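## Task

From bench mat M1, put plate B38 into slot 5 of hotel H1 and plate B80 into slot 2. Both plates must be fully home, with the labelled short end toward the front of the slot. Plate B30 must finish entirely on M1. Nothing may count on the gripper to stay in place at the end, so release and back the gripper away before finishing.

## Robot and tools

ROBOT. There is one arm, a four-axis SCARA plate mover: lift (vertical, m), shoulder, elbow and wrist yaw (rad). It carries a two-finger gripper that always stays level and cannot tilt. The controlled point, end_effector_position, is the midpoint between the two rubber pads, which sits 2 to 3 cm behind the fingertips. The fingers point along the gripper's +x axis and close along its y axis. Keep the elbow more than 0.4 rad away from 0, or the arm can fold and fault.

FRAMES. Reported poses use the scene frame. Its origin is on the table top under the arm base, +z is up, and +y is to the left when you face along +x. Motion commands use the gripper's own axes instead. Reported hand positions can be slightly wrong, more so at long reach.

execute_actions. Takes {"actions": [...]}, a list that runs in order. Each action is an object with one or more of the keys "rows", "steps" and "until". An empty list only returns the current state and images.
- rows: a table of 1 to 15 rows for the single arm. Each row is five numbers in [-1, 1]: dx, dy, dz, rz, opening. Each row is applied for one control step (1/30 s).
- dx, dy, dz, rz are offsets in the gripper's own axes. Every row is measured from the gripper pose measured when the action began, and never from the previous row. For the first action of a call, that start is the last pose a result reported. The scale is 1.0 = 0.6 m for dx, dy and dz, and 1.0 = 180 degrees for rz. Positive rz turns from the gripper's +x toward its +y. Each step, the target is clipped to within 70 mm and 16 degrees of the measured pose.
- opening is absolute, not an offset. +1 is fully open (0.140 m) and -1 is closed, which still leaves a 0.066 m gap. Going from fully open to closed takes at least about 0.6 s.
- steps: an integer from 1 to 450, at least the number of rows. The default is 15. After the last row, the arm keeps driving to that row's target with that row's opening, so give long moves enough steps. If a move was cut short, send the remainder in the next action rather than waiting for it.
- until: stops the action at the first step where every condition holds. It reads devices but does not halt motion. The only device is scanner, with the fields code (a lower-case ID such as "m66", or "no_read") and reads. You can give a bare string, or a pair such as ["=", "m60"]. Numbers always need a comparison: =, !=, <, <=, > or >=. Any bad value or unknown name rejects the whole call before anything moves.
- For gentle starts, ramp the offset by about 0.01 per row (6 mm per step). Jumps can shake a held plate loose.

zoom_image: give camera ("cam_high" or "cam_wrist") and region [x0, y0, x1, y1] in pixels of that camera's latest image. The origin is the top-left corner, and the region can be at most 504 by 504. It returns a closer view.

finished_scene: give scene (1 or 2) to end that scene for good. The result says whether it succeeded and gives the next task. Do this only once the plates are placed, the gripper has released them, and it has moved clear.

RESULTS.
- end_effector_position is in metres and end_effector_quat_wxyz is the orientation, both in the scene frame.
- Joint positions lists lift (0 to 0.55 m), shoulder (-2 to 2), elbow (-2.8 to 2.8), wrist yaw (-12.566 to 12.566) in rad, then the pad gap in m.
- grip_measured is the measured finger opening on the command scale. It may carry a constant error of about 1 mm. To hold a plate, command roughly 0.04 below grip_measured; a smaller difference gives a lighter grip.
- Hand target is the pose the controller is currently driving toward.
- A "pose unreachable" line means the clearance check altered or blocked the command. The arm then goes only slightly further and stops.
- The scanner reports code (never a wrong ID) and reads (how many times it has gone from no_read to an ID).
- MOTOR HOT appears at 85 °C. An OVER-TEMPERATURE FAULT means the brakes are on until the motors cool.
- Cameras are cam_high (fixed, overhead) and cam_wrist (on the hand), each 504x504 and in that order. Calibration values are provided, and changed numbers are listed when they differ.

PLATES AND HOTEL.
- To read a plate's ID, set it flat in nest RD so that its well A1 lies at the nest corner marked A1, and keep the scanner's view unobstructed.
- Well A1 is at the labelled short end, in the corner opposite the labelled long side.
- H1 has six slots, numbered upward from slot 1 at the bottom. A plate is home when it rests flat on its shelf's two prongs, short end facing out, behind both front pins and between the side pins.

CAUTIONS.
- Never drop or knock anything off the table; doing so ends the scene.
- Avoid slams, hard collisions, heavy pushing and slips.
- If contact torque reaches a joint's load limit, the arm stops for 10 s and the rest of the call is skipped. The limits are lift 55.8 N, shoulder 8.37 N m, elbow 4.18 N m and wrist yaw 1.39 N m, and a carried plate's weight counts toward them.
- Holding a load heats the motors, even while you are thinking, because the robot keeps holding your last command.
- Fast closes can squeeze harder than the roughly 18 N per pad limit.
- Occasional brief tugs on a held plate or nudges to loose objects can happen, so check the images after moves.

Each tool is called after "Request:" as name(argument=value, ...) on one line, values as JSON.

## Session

Request:
execute_actions(actions=[])

Scene clock: 0.00 s.
end_effector_position=(+0.6734, -0.0906, +0.2033) grip_measured=+1.00 end_effector_quat_wxyz=(+0.908, +0.000, +0.000, +0.418)
Joint positions: [ 0.198  0.023  2.108 -1.267  0.14 ]
Hand target: +0.673, -0.091, +0.203; +0.908, +0.000, +0.000, +0.418
scanner: code=no_read reads=0
camera_calibration (this result's frames):
cam_wrist: T_world_to_cam=[[0.762889, -0.646511, 0.00490798, -0.56399], [-0.386895, -0.462596, -0.797695, 0.368394], [0.517989, 0.606654, -0.603041, -0.0754069], [0, 0, 0, 1]] pos_world=[0.611851, -0.148462, 0.251161]

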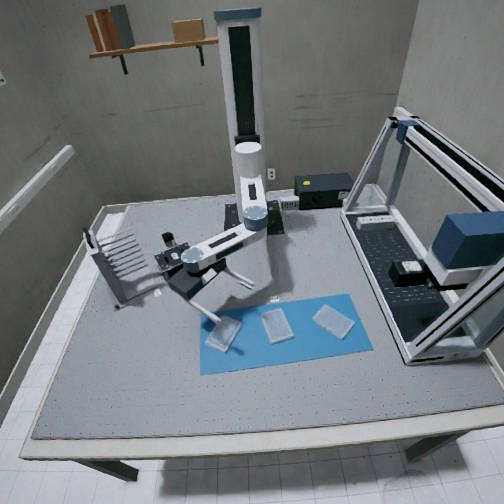

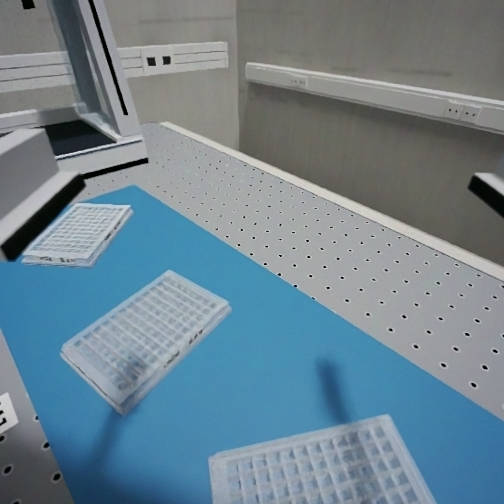

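Request:
zoom_image(camera="cam_wrist", region=[0, 190, 250, 420])

Request:
execute_actions(actions=[{"rows":[[-0.112,0.284,-0.14,-0.275,1]],"steps":45}])

Request:
zoom_image(camera="cam_wrist", region=[0, 140, 300, 320])

Request:
zoom_image(camera="cam_wrist", region=[204, 140, 504, 320])

Region (0, 190, 250, 420) of cam_wrist's 504x504 image, scaled by 2.016, with more detail than that image has; it fills the top 464 rows of this view, and the rest is white.

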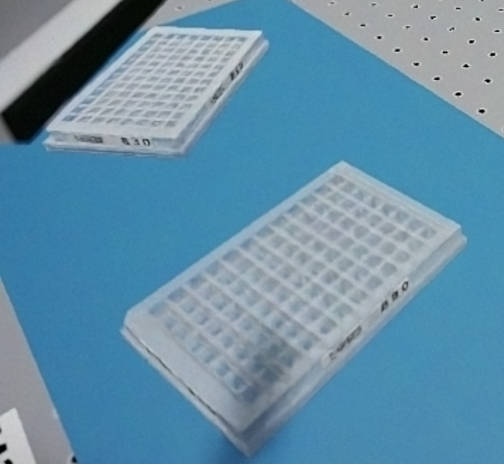

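Scene clock: 3.97 s.
end_effector_position=(+0.5000, -0.0310, +0.1193) grip_measured=+1.00 end_effector_quat_wxyz=(+1.000, +0.000, +0.000, -0.000)
Joint positions: [ 0.114  0.843  0.723 -1.566  0.14 ]
Hand target: +0.500, -0.031, +0.119; +1.000, +0.000, +0.000, -0.000
Off the commanded pose: 0.000 m, 0 deg.
scanner: code=no_read reads=0
camera_calibration (this result's frames):
cam_wrist: T_world_to_cam=[[0.00413193, -0.999979, 0.00490798, -0.0243063], [-0.603027, -0.00640687, -0.797695, 0.384128], [0.79771, 0.000336371, -0.603041, -0.231093], [0, 0, 0, 1]] pos_world=[0.416085, -0.021767, 0.167178]

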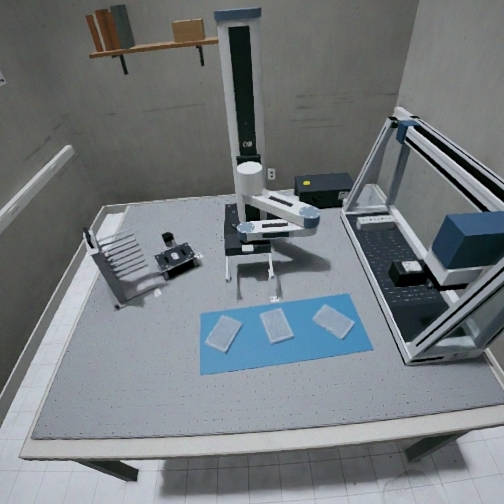

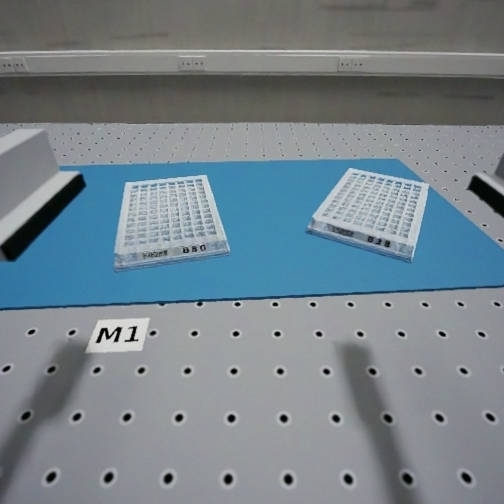

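Region (0, 140, 300, 320) of cam_wrist's 504x504 image, scaled by 1.680, with more detail than that image has; it fills the top 302 rows of this view, and the rest is white.

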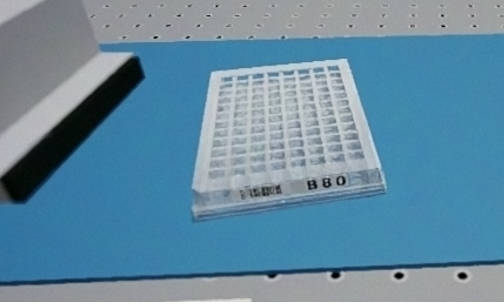

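Region (204, 140, 504, 320) of cam_wrist's 504x504 image, scaled by 1.680, with more detail than that image has; it fills the top 302 rows of this view, and the rest is white.

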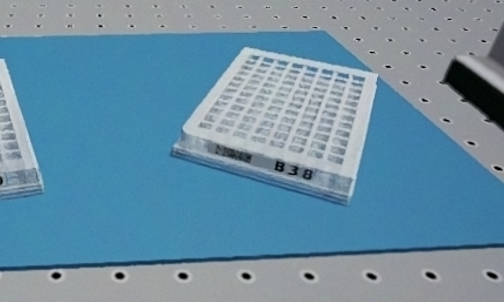

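Request:
execute_actions(actions=[{"rows":[[-0.32,-0.58,0.135,-0.365,1]],"steps":60}])

Request:
execute_actions(actions=[{"rows":[[0.05,0,0.1,0,1]],"steps":25}])

Scene clock: 10.03 s.
end_effector_position=(+0.3082, -0.3789, +0.2003) grip_measured=+1.00 end_effector_quat_wxyz=(+0.840, +0.000, +0.000, -0.542)
Joint positions: [ 0.195 -0.364  1.048 -1.83   0.14 ]
Hand target: +0.308, -0.379, +0.200; +0.840, +0.000, +0.000, -0.543
Off the commanded pose: 0.000 m, 0 deg.
scanner: code=no_read reads=0
camera_calibration (this result's frames):
cam_wrist: T_world_to_cam=[[-0.909542, -0.415583, 0.00490798, 0.13113], [-0.254181, 0.546877, -0.797695, 0.432985], [0.328825, -0.726785, -0.603041, -0.160091], [0, 0, 0, 1]] pos_world=[0.281966, -0.298646, 0.248206]

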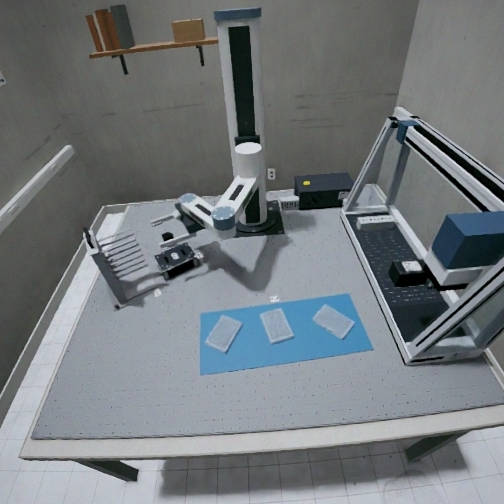

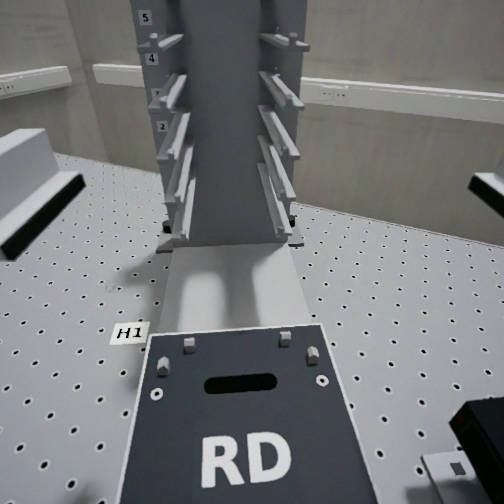

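Scene clock: 10.87 s.
end_effector_position=(+0.3206, -0.4063, +0.2604) grip_measured=+1.00 end_effector_quat_wxyz=(+0.840, +0.000, +0.000, -0.542)
Joint positions: [ 0.255 -0.401  1.185 -1.93   0.14 ]
Hand target: +0.321, -0.406, +0.260; +0.840, +0.000, +0.000, -0.542
Off the commanded pose: 0.000 m, 0 deg.
scanner: code=no_read reads=0
camera_calibration (this result's frames):
cam_wrist: T_world_to_cam=[[-0.909318, -0.416073, 0.00490798, 0.130528], [-0.254475, 0.54674, -0.797695, 0.499038], [0.329216, -0.726607, -0.603041, -0.147921], [0, 0, 0, 1]] pos_world=[0.294382, -0.326016, 0.308237]

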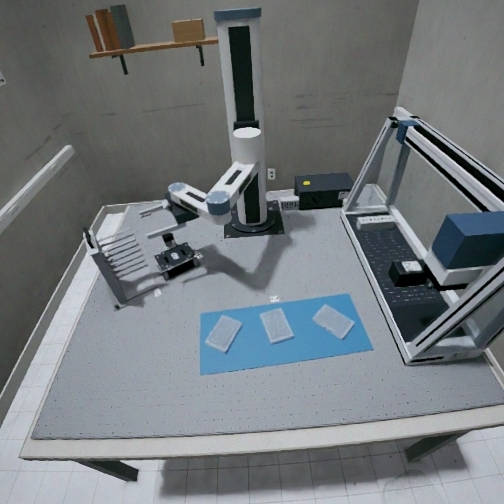

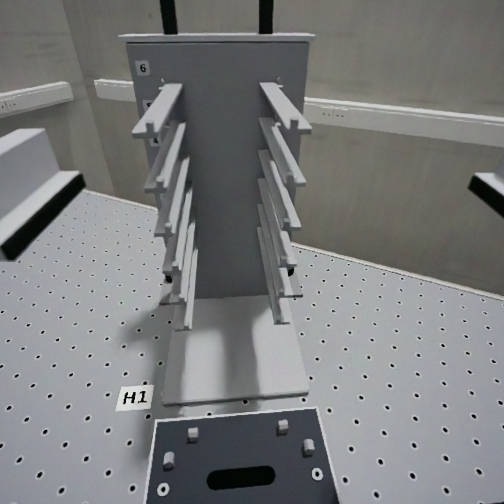

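Request:
execute_actions(actions=[{"rows":[[-0.1,0,0,0,0.3],[-0.1,0,0,0,0.3],[-0.1,0,0,0,0.3],[-0.1,0,0,0,0.3],[-0.1,0,0,0,0.3],[-0.1,0,0,0,0.3],[-0.24,0.675,-0.317,0.2,0.3]],"steps":65}])

Scene clock: 17.77 s.
end_effector_position=(+0.6301, -0.1083, +0.0701) grip_measured=+0.30 end_effector_quat_wxyz=(+0.967, +0.000, +0.000, -0.256)
Joint positions: [ 0.065  0.665  1.396 -2.579  0.114]
Hand target: +0.630, -0.108, +0.070; +0.967, +0.000, +0.000, -0.256
Off the commanded pose: 0.000 m, 0 deg.
scanner: code=no_read reads=0
camera_calibration (this result's frames):
cam_wrist: T_world_to_cam=[[-0.491404, -0.870918, 0.00490798, 0.224253], [-0.527136, 0.292934, -0.797695, 0.407414], [0.693289, -0.394578, -0.603041, -0.341412], [0, 0, 0, 1]] pos_world=[0.561658, -0.0587531, 0.118006]

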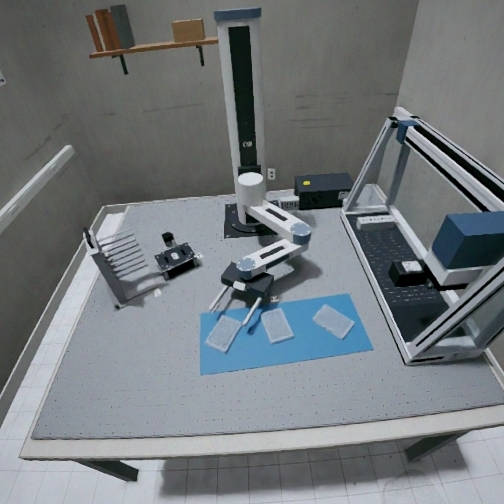

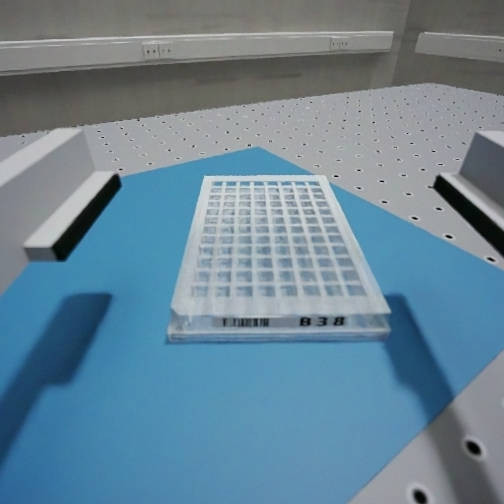

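Request:
execute_actions(actions=[{"rows":[[0.092,-0.002,0,0,0.3]],"steps":22},{"rows":[[0,0,-0.04,0,0.3],[0,0,-0.083,0,0.3]],"steps":25},{"rows":[[0,0,0,0,-0.4]],"steps":18},{"rows":[[0,0,0,0,-0.45],[0,0,0,0,-0.5],[0,0,0,0,-0.55],[0,0,0,0,-0.62]],"steps":12},{"rows":[[0,0,0.02,0,-0.62],[0,0,0.05,0,-0.62],[0,0,0.1,0,-0.62],[0,0,0.378,0,-0.62]],"steps":40},{"rows":[[-0.01,-0.01,0,0,-0.62],[-0.02,-0.03,0,-0.01,-0.62],[-0.04,-0.07,0,-0.03,-0.62],[-0.31,-0.639,0,-0.178,-0.62]],"steps":60},{"rows":[[0.04,0,0,0,-0.62]],"steps":15}])

Scene clock: 27.07 s.
end_effector_position=(+0.3377, -0.3990, +0.2471) grip_measured=-0.47 end_effector_quat_wxyz=(+0.859, +0.000, +0.000, -0.513)
Joint positions: [ 0.242 -0.37   1.184 -1.891  0.086]
Hand target: +0.338, -0.399, +0.247; +0.858, +0.000, +0.000, -0.513
Off the commanded pose: 0.000 m, 0 deg.
scanner: code=no_read reads=0
camera_calibration (this result's frames):
cam_wrist: T_world_to_cam=[[-0.878167, -0.478329, 0.00490798, 0.113832], [-0.291897, 0.527711, -0.797695, 0.493885], [0.378971, -0.701942, -0.603041, -0.163205], [0, 0, 0, 1]] pos_world=[0.305977, -0.320739, 0.294992]

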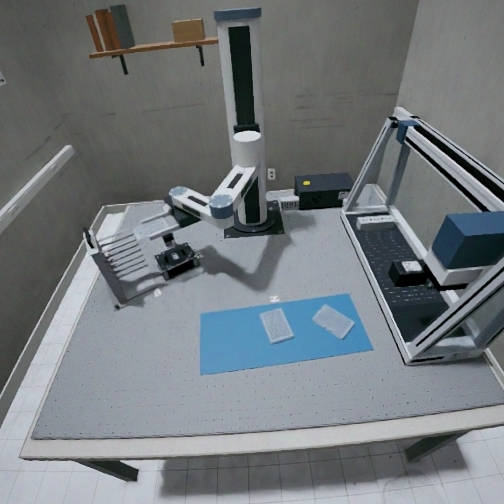

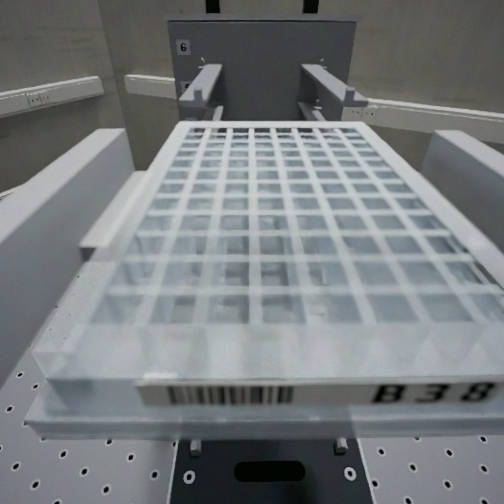

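Request:
execute_actions(actions=[{"rows":[[0.01,0,0,0,-0.55],[0.02,0,0,0,-0.55],[0.03,0,0,0,-0.55],[0.04,0,0,0,-0.55],[0.05,0,0,0,-0.55],[0.06,0,0,0,-0.55],[0.08,0,0,0,-0.55],[0.1,0,0,0,-0.55],[0.12,0,0,0,-0.55],[0.14,0,0,0,-0.55],[0.16,0,0,0,-0.55],[0.18,0,0,0,-0.55],[0.21,0,0,0.002,-0.55]],"steps":40}])

Scene clock: 30.93 s.
end_effector_position=(+0.3976, -0.5099, +0.2471) grip_measured=-0.47 end_effector_quat_wxyz=(+0.860, +0.000, +0.000, -0.510)
Joint positions: [ 0.242 -0.605  1.857 -2.323  0.086]
Hand target: +0.398, -0.510, +0.247; +0.860, +0.000, +0.000, -0.510
Off the commanded pose: 0.000 m, 0 deg.
scanner: code=no_read reads=0
camera_calibration (this result's frames):
cam_wrist: T_world_to_cam=[[-0.875018, -0.484066, 0.00490798, 0.109125], [-0.295344, 0.525789, -0.797695, 0.57028], [0.383556, -0.699447, -0.603041, -0.264301], [0, 0, 0, 1]] pos_world=[0.365289, -0.431888, 0.29499]

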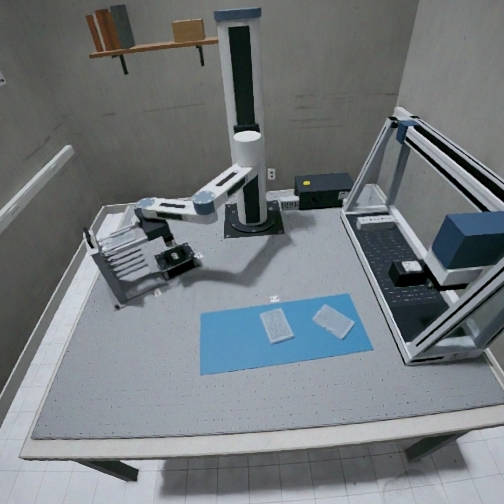

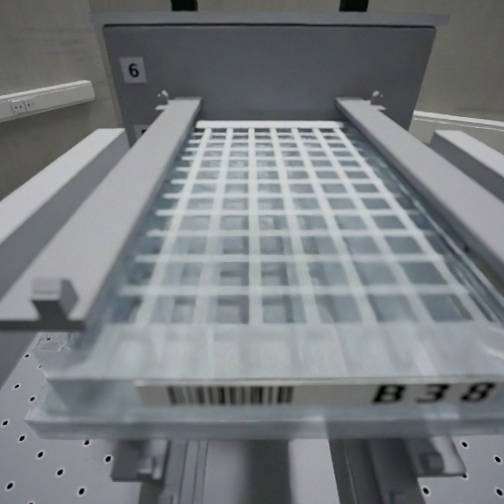

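Request:
execute_actions(actions=[{"rows":[[0.008,0,0,0,-0.55],[0.0175,0,0,0,-0.55]],"steps":18},{"rows":[[0,0,-0.005,0,-0.55],[0,0,-0.011,0,-0.55]],"steps":18}])

Scene clock: 33.87 s.
end_effector_position=(+0.4025, -0.5186, +0.2408) grip_measured=-0.47 end_effector_quat_wxyz=(+0.861, +0.000, +0.000, -0.509)
Joint positions: [ 0.236 -0.632  1.923 -2.359  0.086]
Hand target: +0.403, -0.519, +0.241; +0.861, +0.000, +0.000, -0.509
Off the commanded pose: 0.000 m, 0 deg.
scanner: code=no_read reads=0
camera_calibration (this result's frames):
cam_wrist: T_world_to_cam=[[-0.873606, -0.48661, 0.00490798, 0.107375], [-0.296873, 0.524927, -0.797695, 0.571432], [0.38559, -0.698328, -0.603041, -0.276352], [0, 0, 0, 1]] pos_world=[0.370005, -0.440695, 0.28865]

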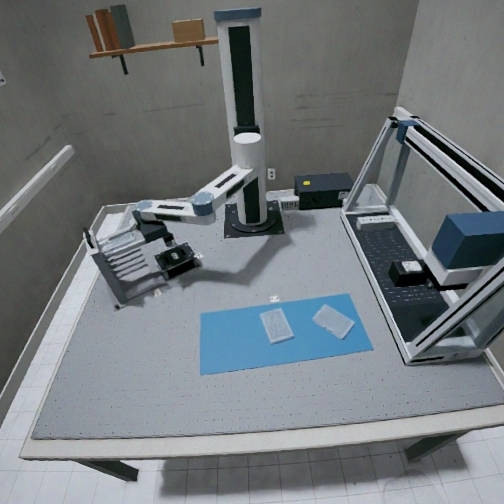

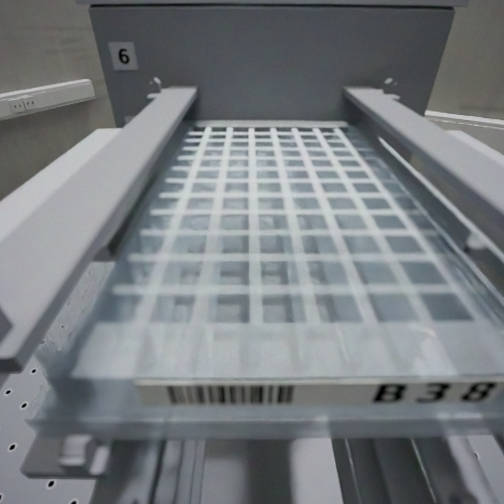

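Request:
execute_actions(actions=[{"rows":[[-0.001,0,-0.001,0,-0.55]],"steps":8},{"rows":[[0,0,0,0,0.3]],"steps":15},{"rows":[[-0.226,0,0,0,0.3]],"steps":30}])

Request:
execute_actions(actions=[{"rows":[[0,0,-0.135,0,0.3]],"steps":22}])

Scene clock: 37.43 s.
end_effector_position=(+0.3368, -0.3995, +0.2406) grip_measured=+0.30 end_effector_quat_wxyz=(+0.861, +0.000, +0.000, -0.509)
Joint positions: [ 0.236 -0.378  1.186 -1.875  0.114]
Hand target: +0.337, -0.399, +0.241; +0.861, +0.000, +0.000, -0.509
Off the commanded pose: 0.000 m, 0 deg.
scanner: code=no_read reads=0
camera_calibration (this result's frames):
cam_wrist: T_world_to_cam=[[-0.87393, -0.486026, 0.00490798, 0.108322], [-0.296522, 0.525126, -0.797695, 0.48923], [0.385124, -0.698585, -0.603041, -0.167809], [0, 0, 0, 1]] pos_world=[0.304361, -0.321489, 0.288529]

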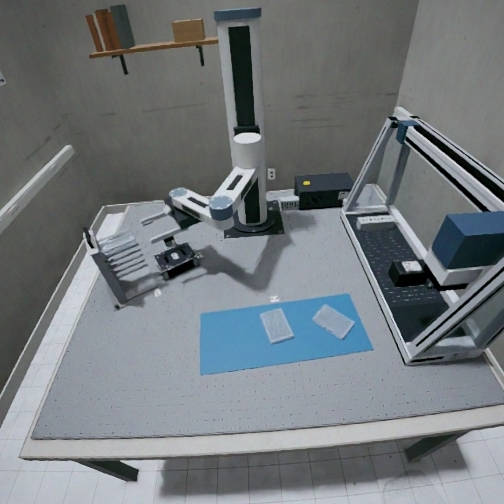

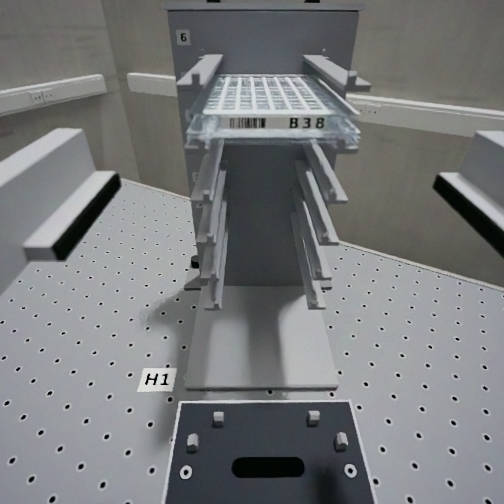

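Scene clock: 38.17 s.
end_effector_position=(+0.3368, -0.3994, +0.1596) grip_measured=+0.30 end_effector_quat_wxyz=(+0.861, +0.000, +0.000, -0.509)
Joint positions: [ 0.155 -0.378  1.186 -1.875  0.114]
Hand target: +0.337, -0.399, +0.160; +0.861, +0.000, +0.000, -0.509
Off the commanded pose: 0.000 m, 0 deg.
scanner: code=no_read reads=0
camera_calibration (this result's frames):
cam_wrist: T_world_to_cam=[[-0.873949, -0.485993, 0.00490798, 0.108728], [-0.296502, 0.525137, -0.797695, 0.424583], [0.385097, -0.6986, -0.603041, -0.216664], [0, 0, 0, 1]] pos_world=[0.304349, -0.321485, 0.207497]

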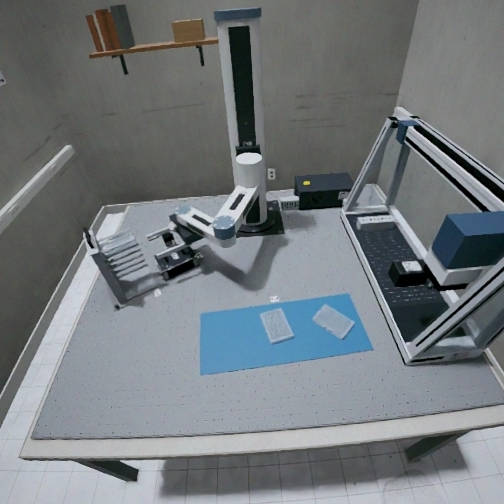

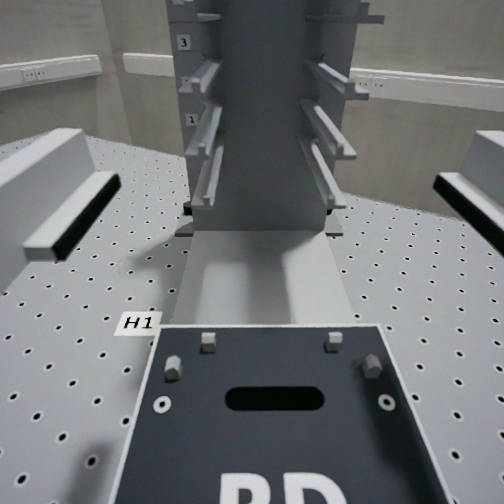

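Request:
execute_actions(actions=[{"rows":[[-0.419,0.746,0,0.415,0.3]],"steps":60},{"rows":[[0,0,-0.149,0,0.3]],"steps":22}])

Scene clock: 43.27 s.
end_effector_position=(+0.6075, +0.0365, +0.0702) grip_measured=+0.30 end_effector_quat_wxyz=(+0.993, +0.000, +0.000, +0.118)
Joint positions: [ 0.065  0.87   1.204 -1.839  0.114]
Hand target: +0.607, +0.036, +0.070; +0.993, +0.000, +0.000, +0.118
Off the commanded pose: 0.000 m, 0 deg.
scanner: code=no_read reads=0
camera_calibration (this result's frames):
cam_wrist: T_world_to_cam=[[0.237764, -0.97131, 0.00490798, -0.100042], [-0.584823, -0.147188, -0.797695, 0.404266], [0.775532, 0.186793, -0.603041, -0.339785], [0, 0, 0, 1]] pos_world=[0.523725, 0.0258005, 0.118068]

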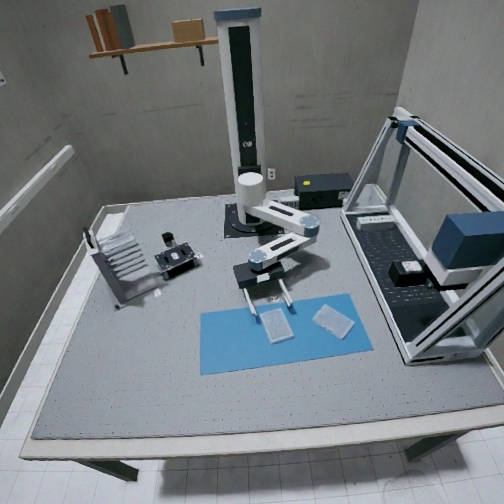

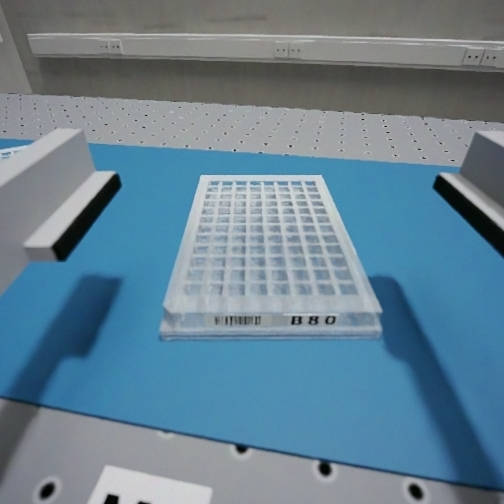

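Request:
execute_actions(actions=[{"rows":[[0.093,0.0025,0,0,0.3]],"steps":22},{"rows":[[0,0,-0.04,0,0.3],[0,0,-0.083,0,0.3]],"steps":25},{"rows":[[0,0,0,0,-0.4]],"steps":18},{"rows":[[0,0,0,0,-0.45],[0,0,0,0,-0.5],[0,0,0,0,-0.55]],"steps":12},{"rows":[[0,0,0.02,0,-0.55],[0,0,0.05,0,-0.55],[0,0,0.1,0,-0.55],[0,0,0.238,0,-0.55]],"steps":32},{"rows":[[-0.01,-0.01,0,0,-0.55],[-0.03,-0.03,0,-0.01,-0.55],[-0.07,-0.06,0,-0.03,-0.55],[-0.701,-0.6027,0,-0.417,-0.55]],"steps":75}])

Scene clock: 51.73 s.
end_effector_position=(+0.3374, -0.3990, +0.1632) grip_measured=-0.47 end_effector_quat_wxyz=(+0.859, +0.000, +0.000, -0.511)
Joint positions: [ 0.158 -0.372  1.184 -1.885  0.086]
Hand target: +0.337, -0.399, +0.163; +0.859, +0.000, +0.000, -0.511
Off the commanded pose: 0.000 m, 0 deg.
scanner: code=no_read reads=0
camera_calibration (this result's frames):
cam_wrist: T_world_to_cam=[[-0.876769, -0.480886, 0.00490798, 0.112421], [-0.293433, 0.526858, -0.797695, 0.426995], [0.381014, -0.700835, -0.603041, -0.213915], [0, 0, 0, 1]] pos_world=[0.305367, -0.320822, 0.21106]

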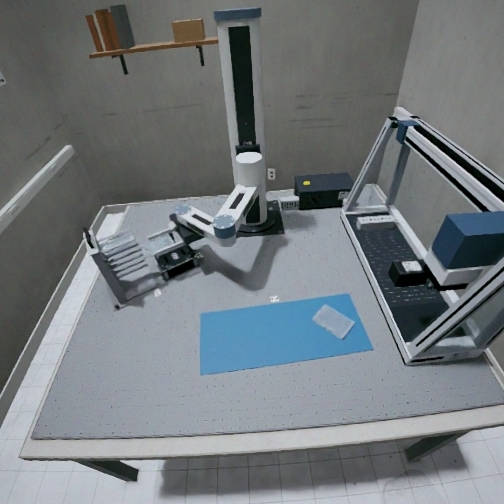

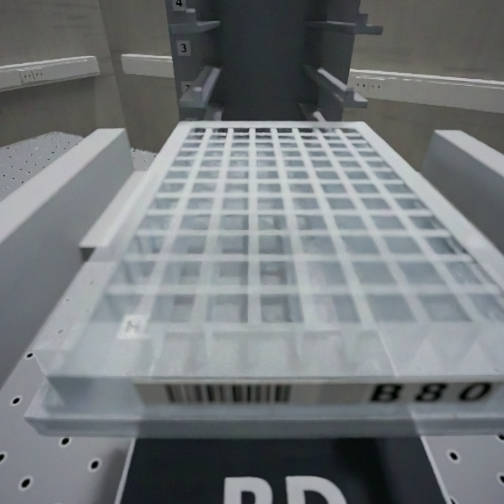

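Request:
execute_actions(actions=[{"rows":[[0.01,0,0,0,-0.55],[0.02,0,0,0,-0.55],[0.03,0,0,0,-0.55],[0.04,0,0,0,-0.55],[0.05,0,0,0,-0.55],[0.06,0,0,0,-0.55],[0.08,0,0,0,-0.55],[0.1,0,0,0,-0.55],[0.12,0,0,0,-0.55],[0.14,0,0,0,-0.55],[0.16,0,0,0,-0.55],[0.18,0,0,0,-0.55],[0.2,0,0,0,-0.55],[0.226,0,0,0.001,-0.55]],"steps":42},{"rows":[[0,0,-0.005,0,-0.55],[0,0,-0.0115,0,-0.55]],"steps":18},{"rows":[[0,0,0,0,0.3]],"steps":15},{"rows":[[-0.25,0,0,0,0.3]],"steps":30}])

Scene clock: 57.77 s.
end_effector_position=(+0.3302, -0.3865, +0.1566) grip_measured=+0.30 end_effector_quat_wxyz=(+0.861, +0.000, +0.000, -0.509)
Joint positions: [ 0.152 -0.361  1.119 -1.826  0.114]
Hand target: +0.330, -0.387, +0.157; +0.861, +0.000, +0.000, -0.509
Off the commanded pose: 0.000 m, 0 deg.
scanner: code=no_read reads=0
camera_calibration (this result's frames):
cam_wrist: T_world_to_cam=[[-0.874038, -0.485832, 0.00490798, 0.109352], [-0.296406, 0.525191, -0.797695, 0.413403], [0.384968, -0.698671, -0.603041, -0.206923], [0, 0, 0, 1]] pos_world=[0.297772, -0.30856, 0.20445]

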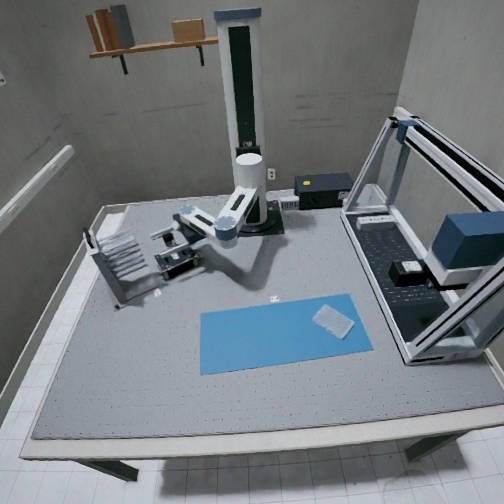

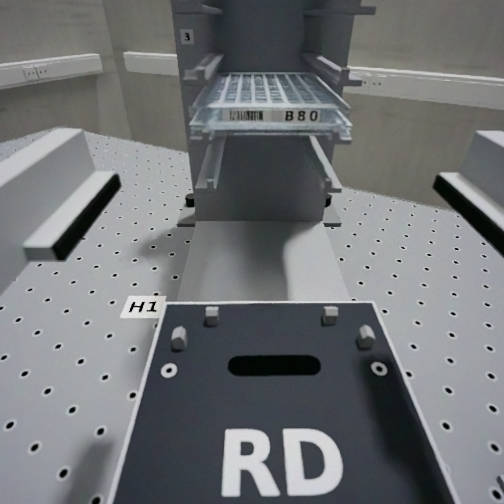

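Request:
finished_scene(scene=2)

The scene is finished: the task was done.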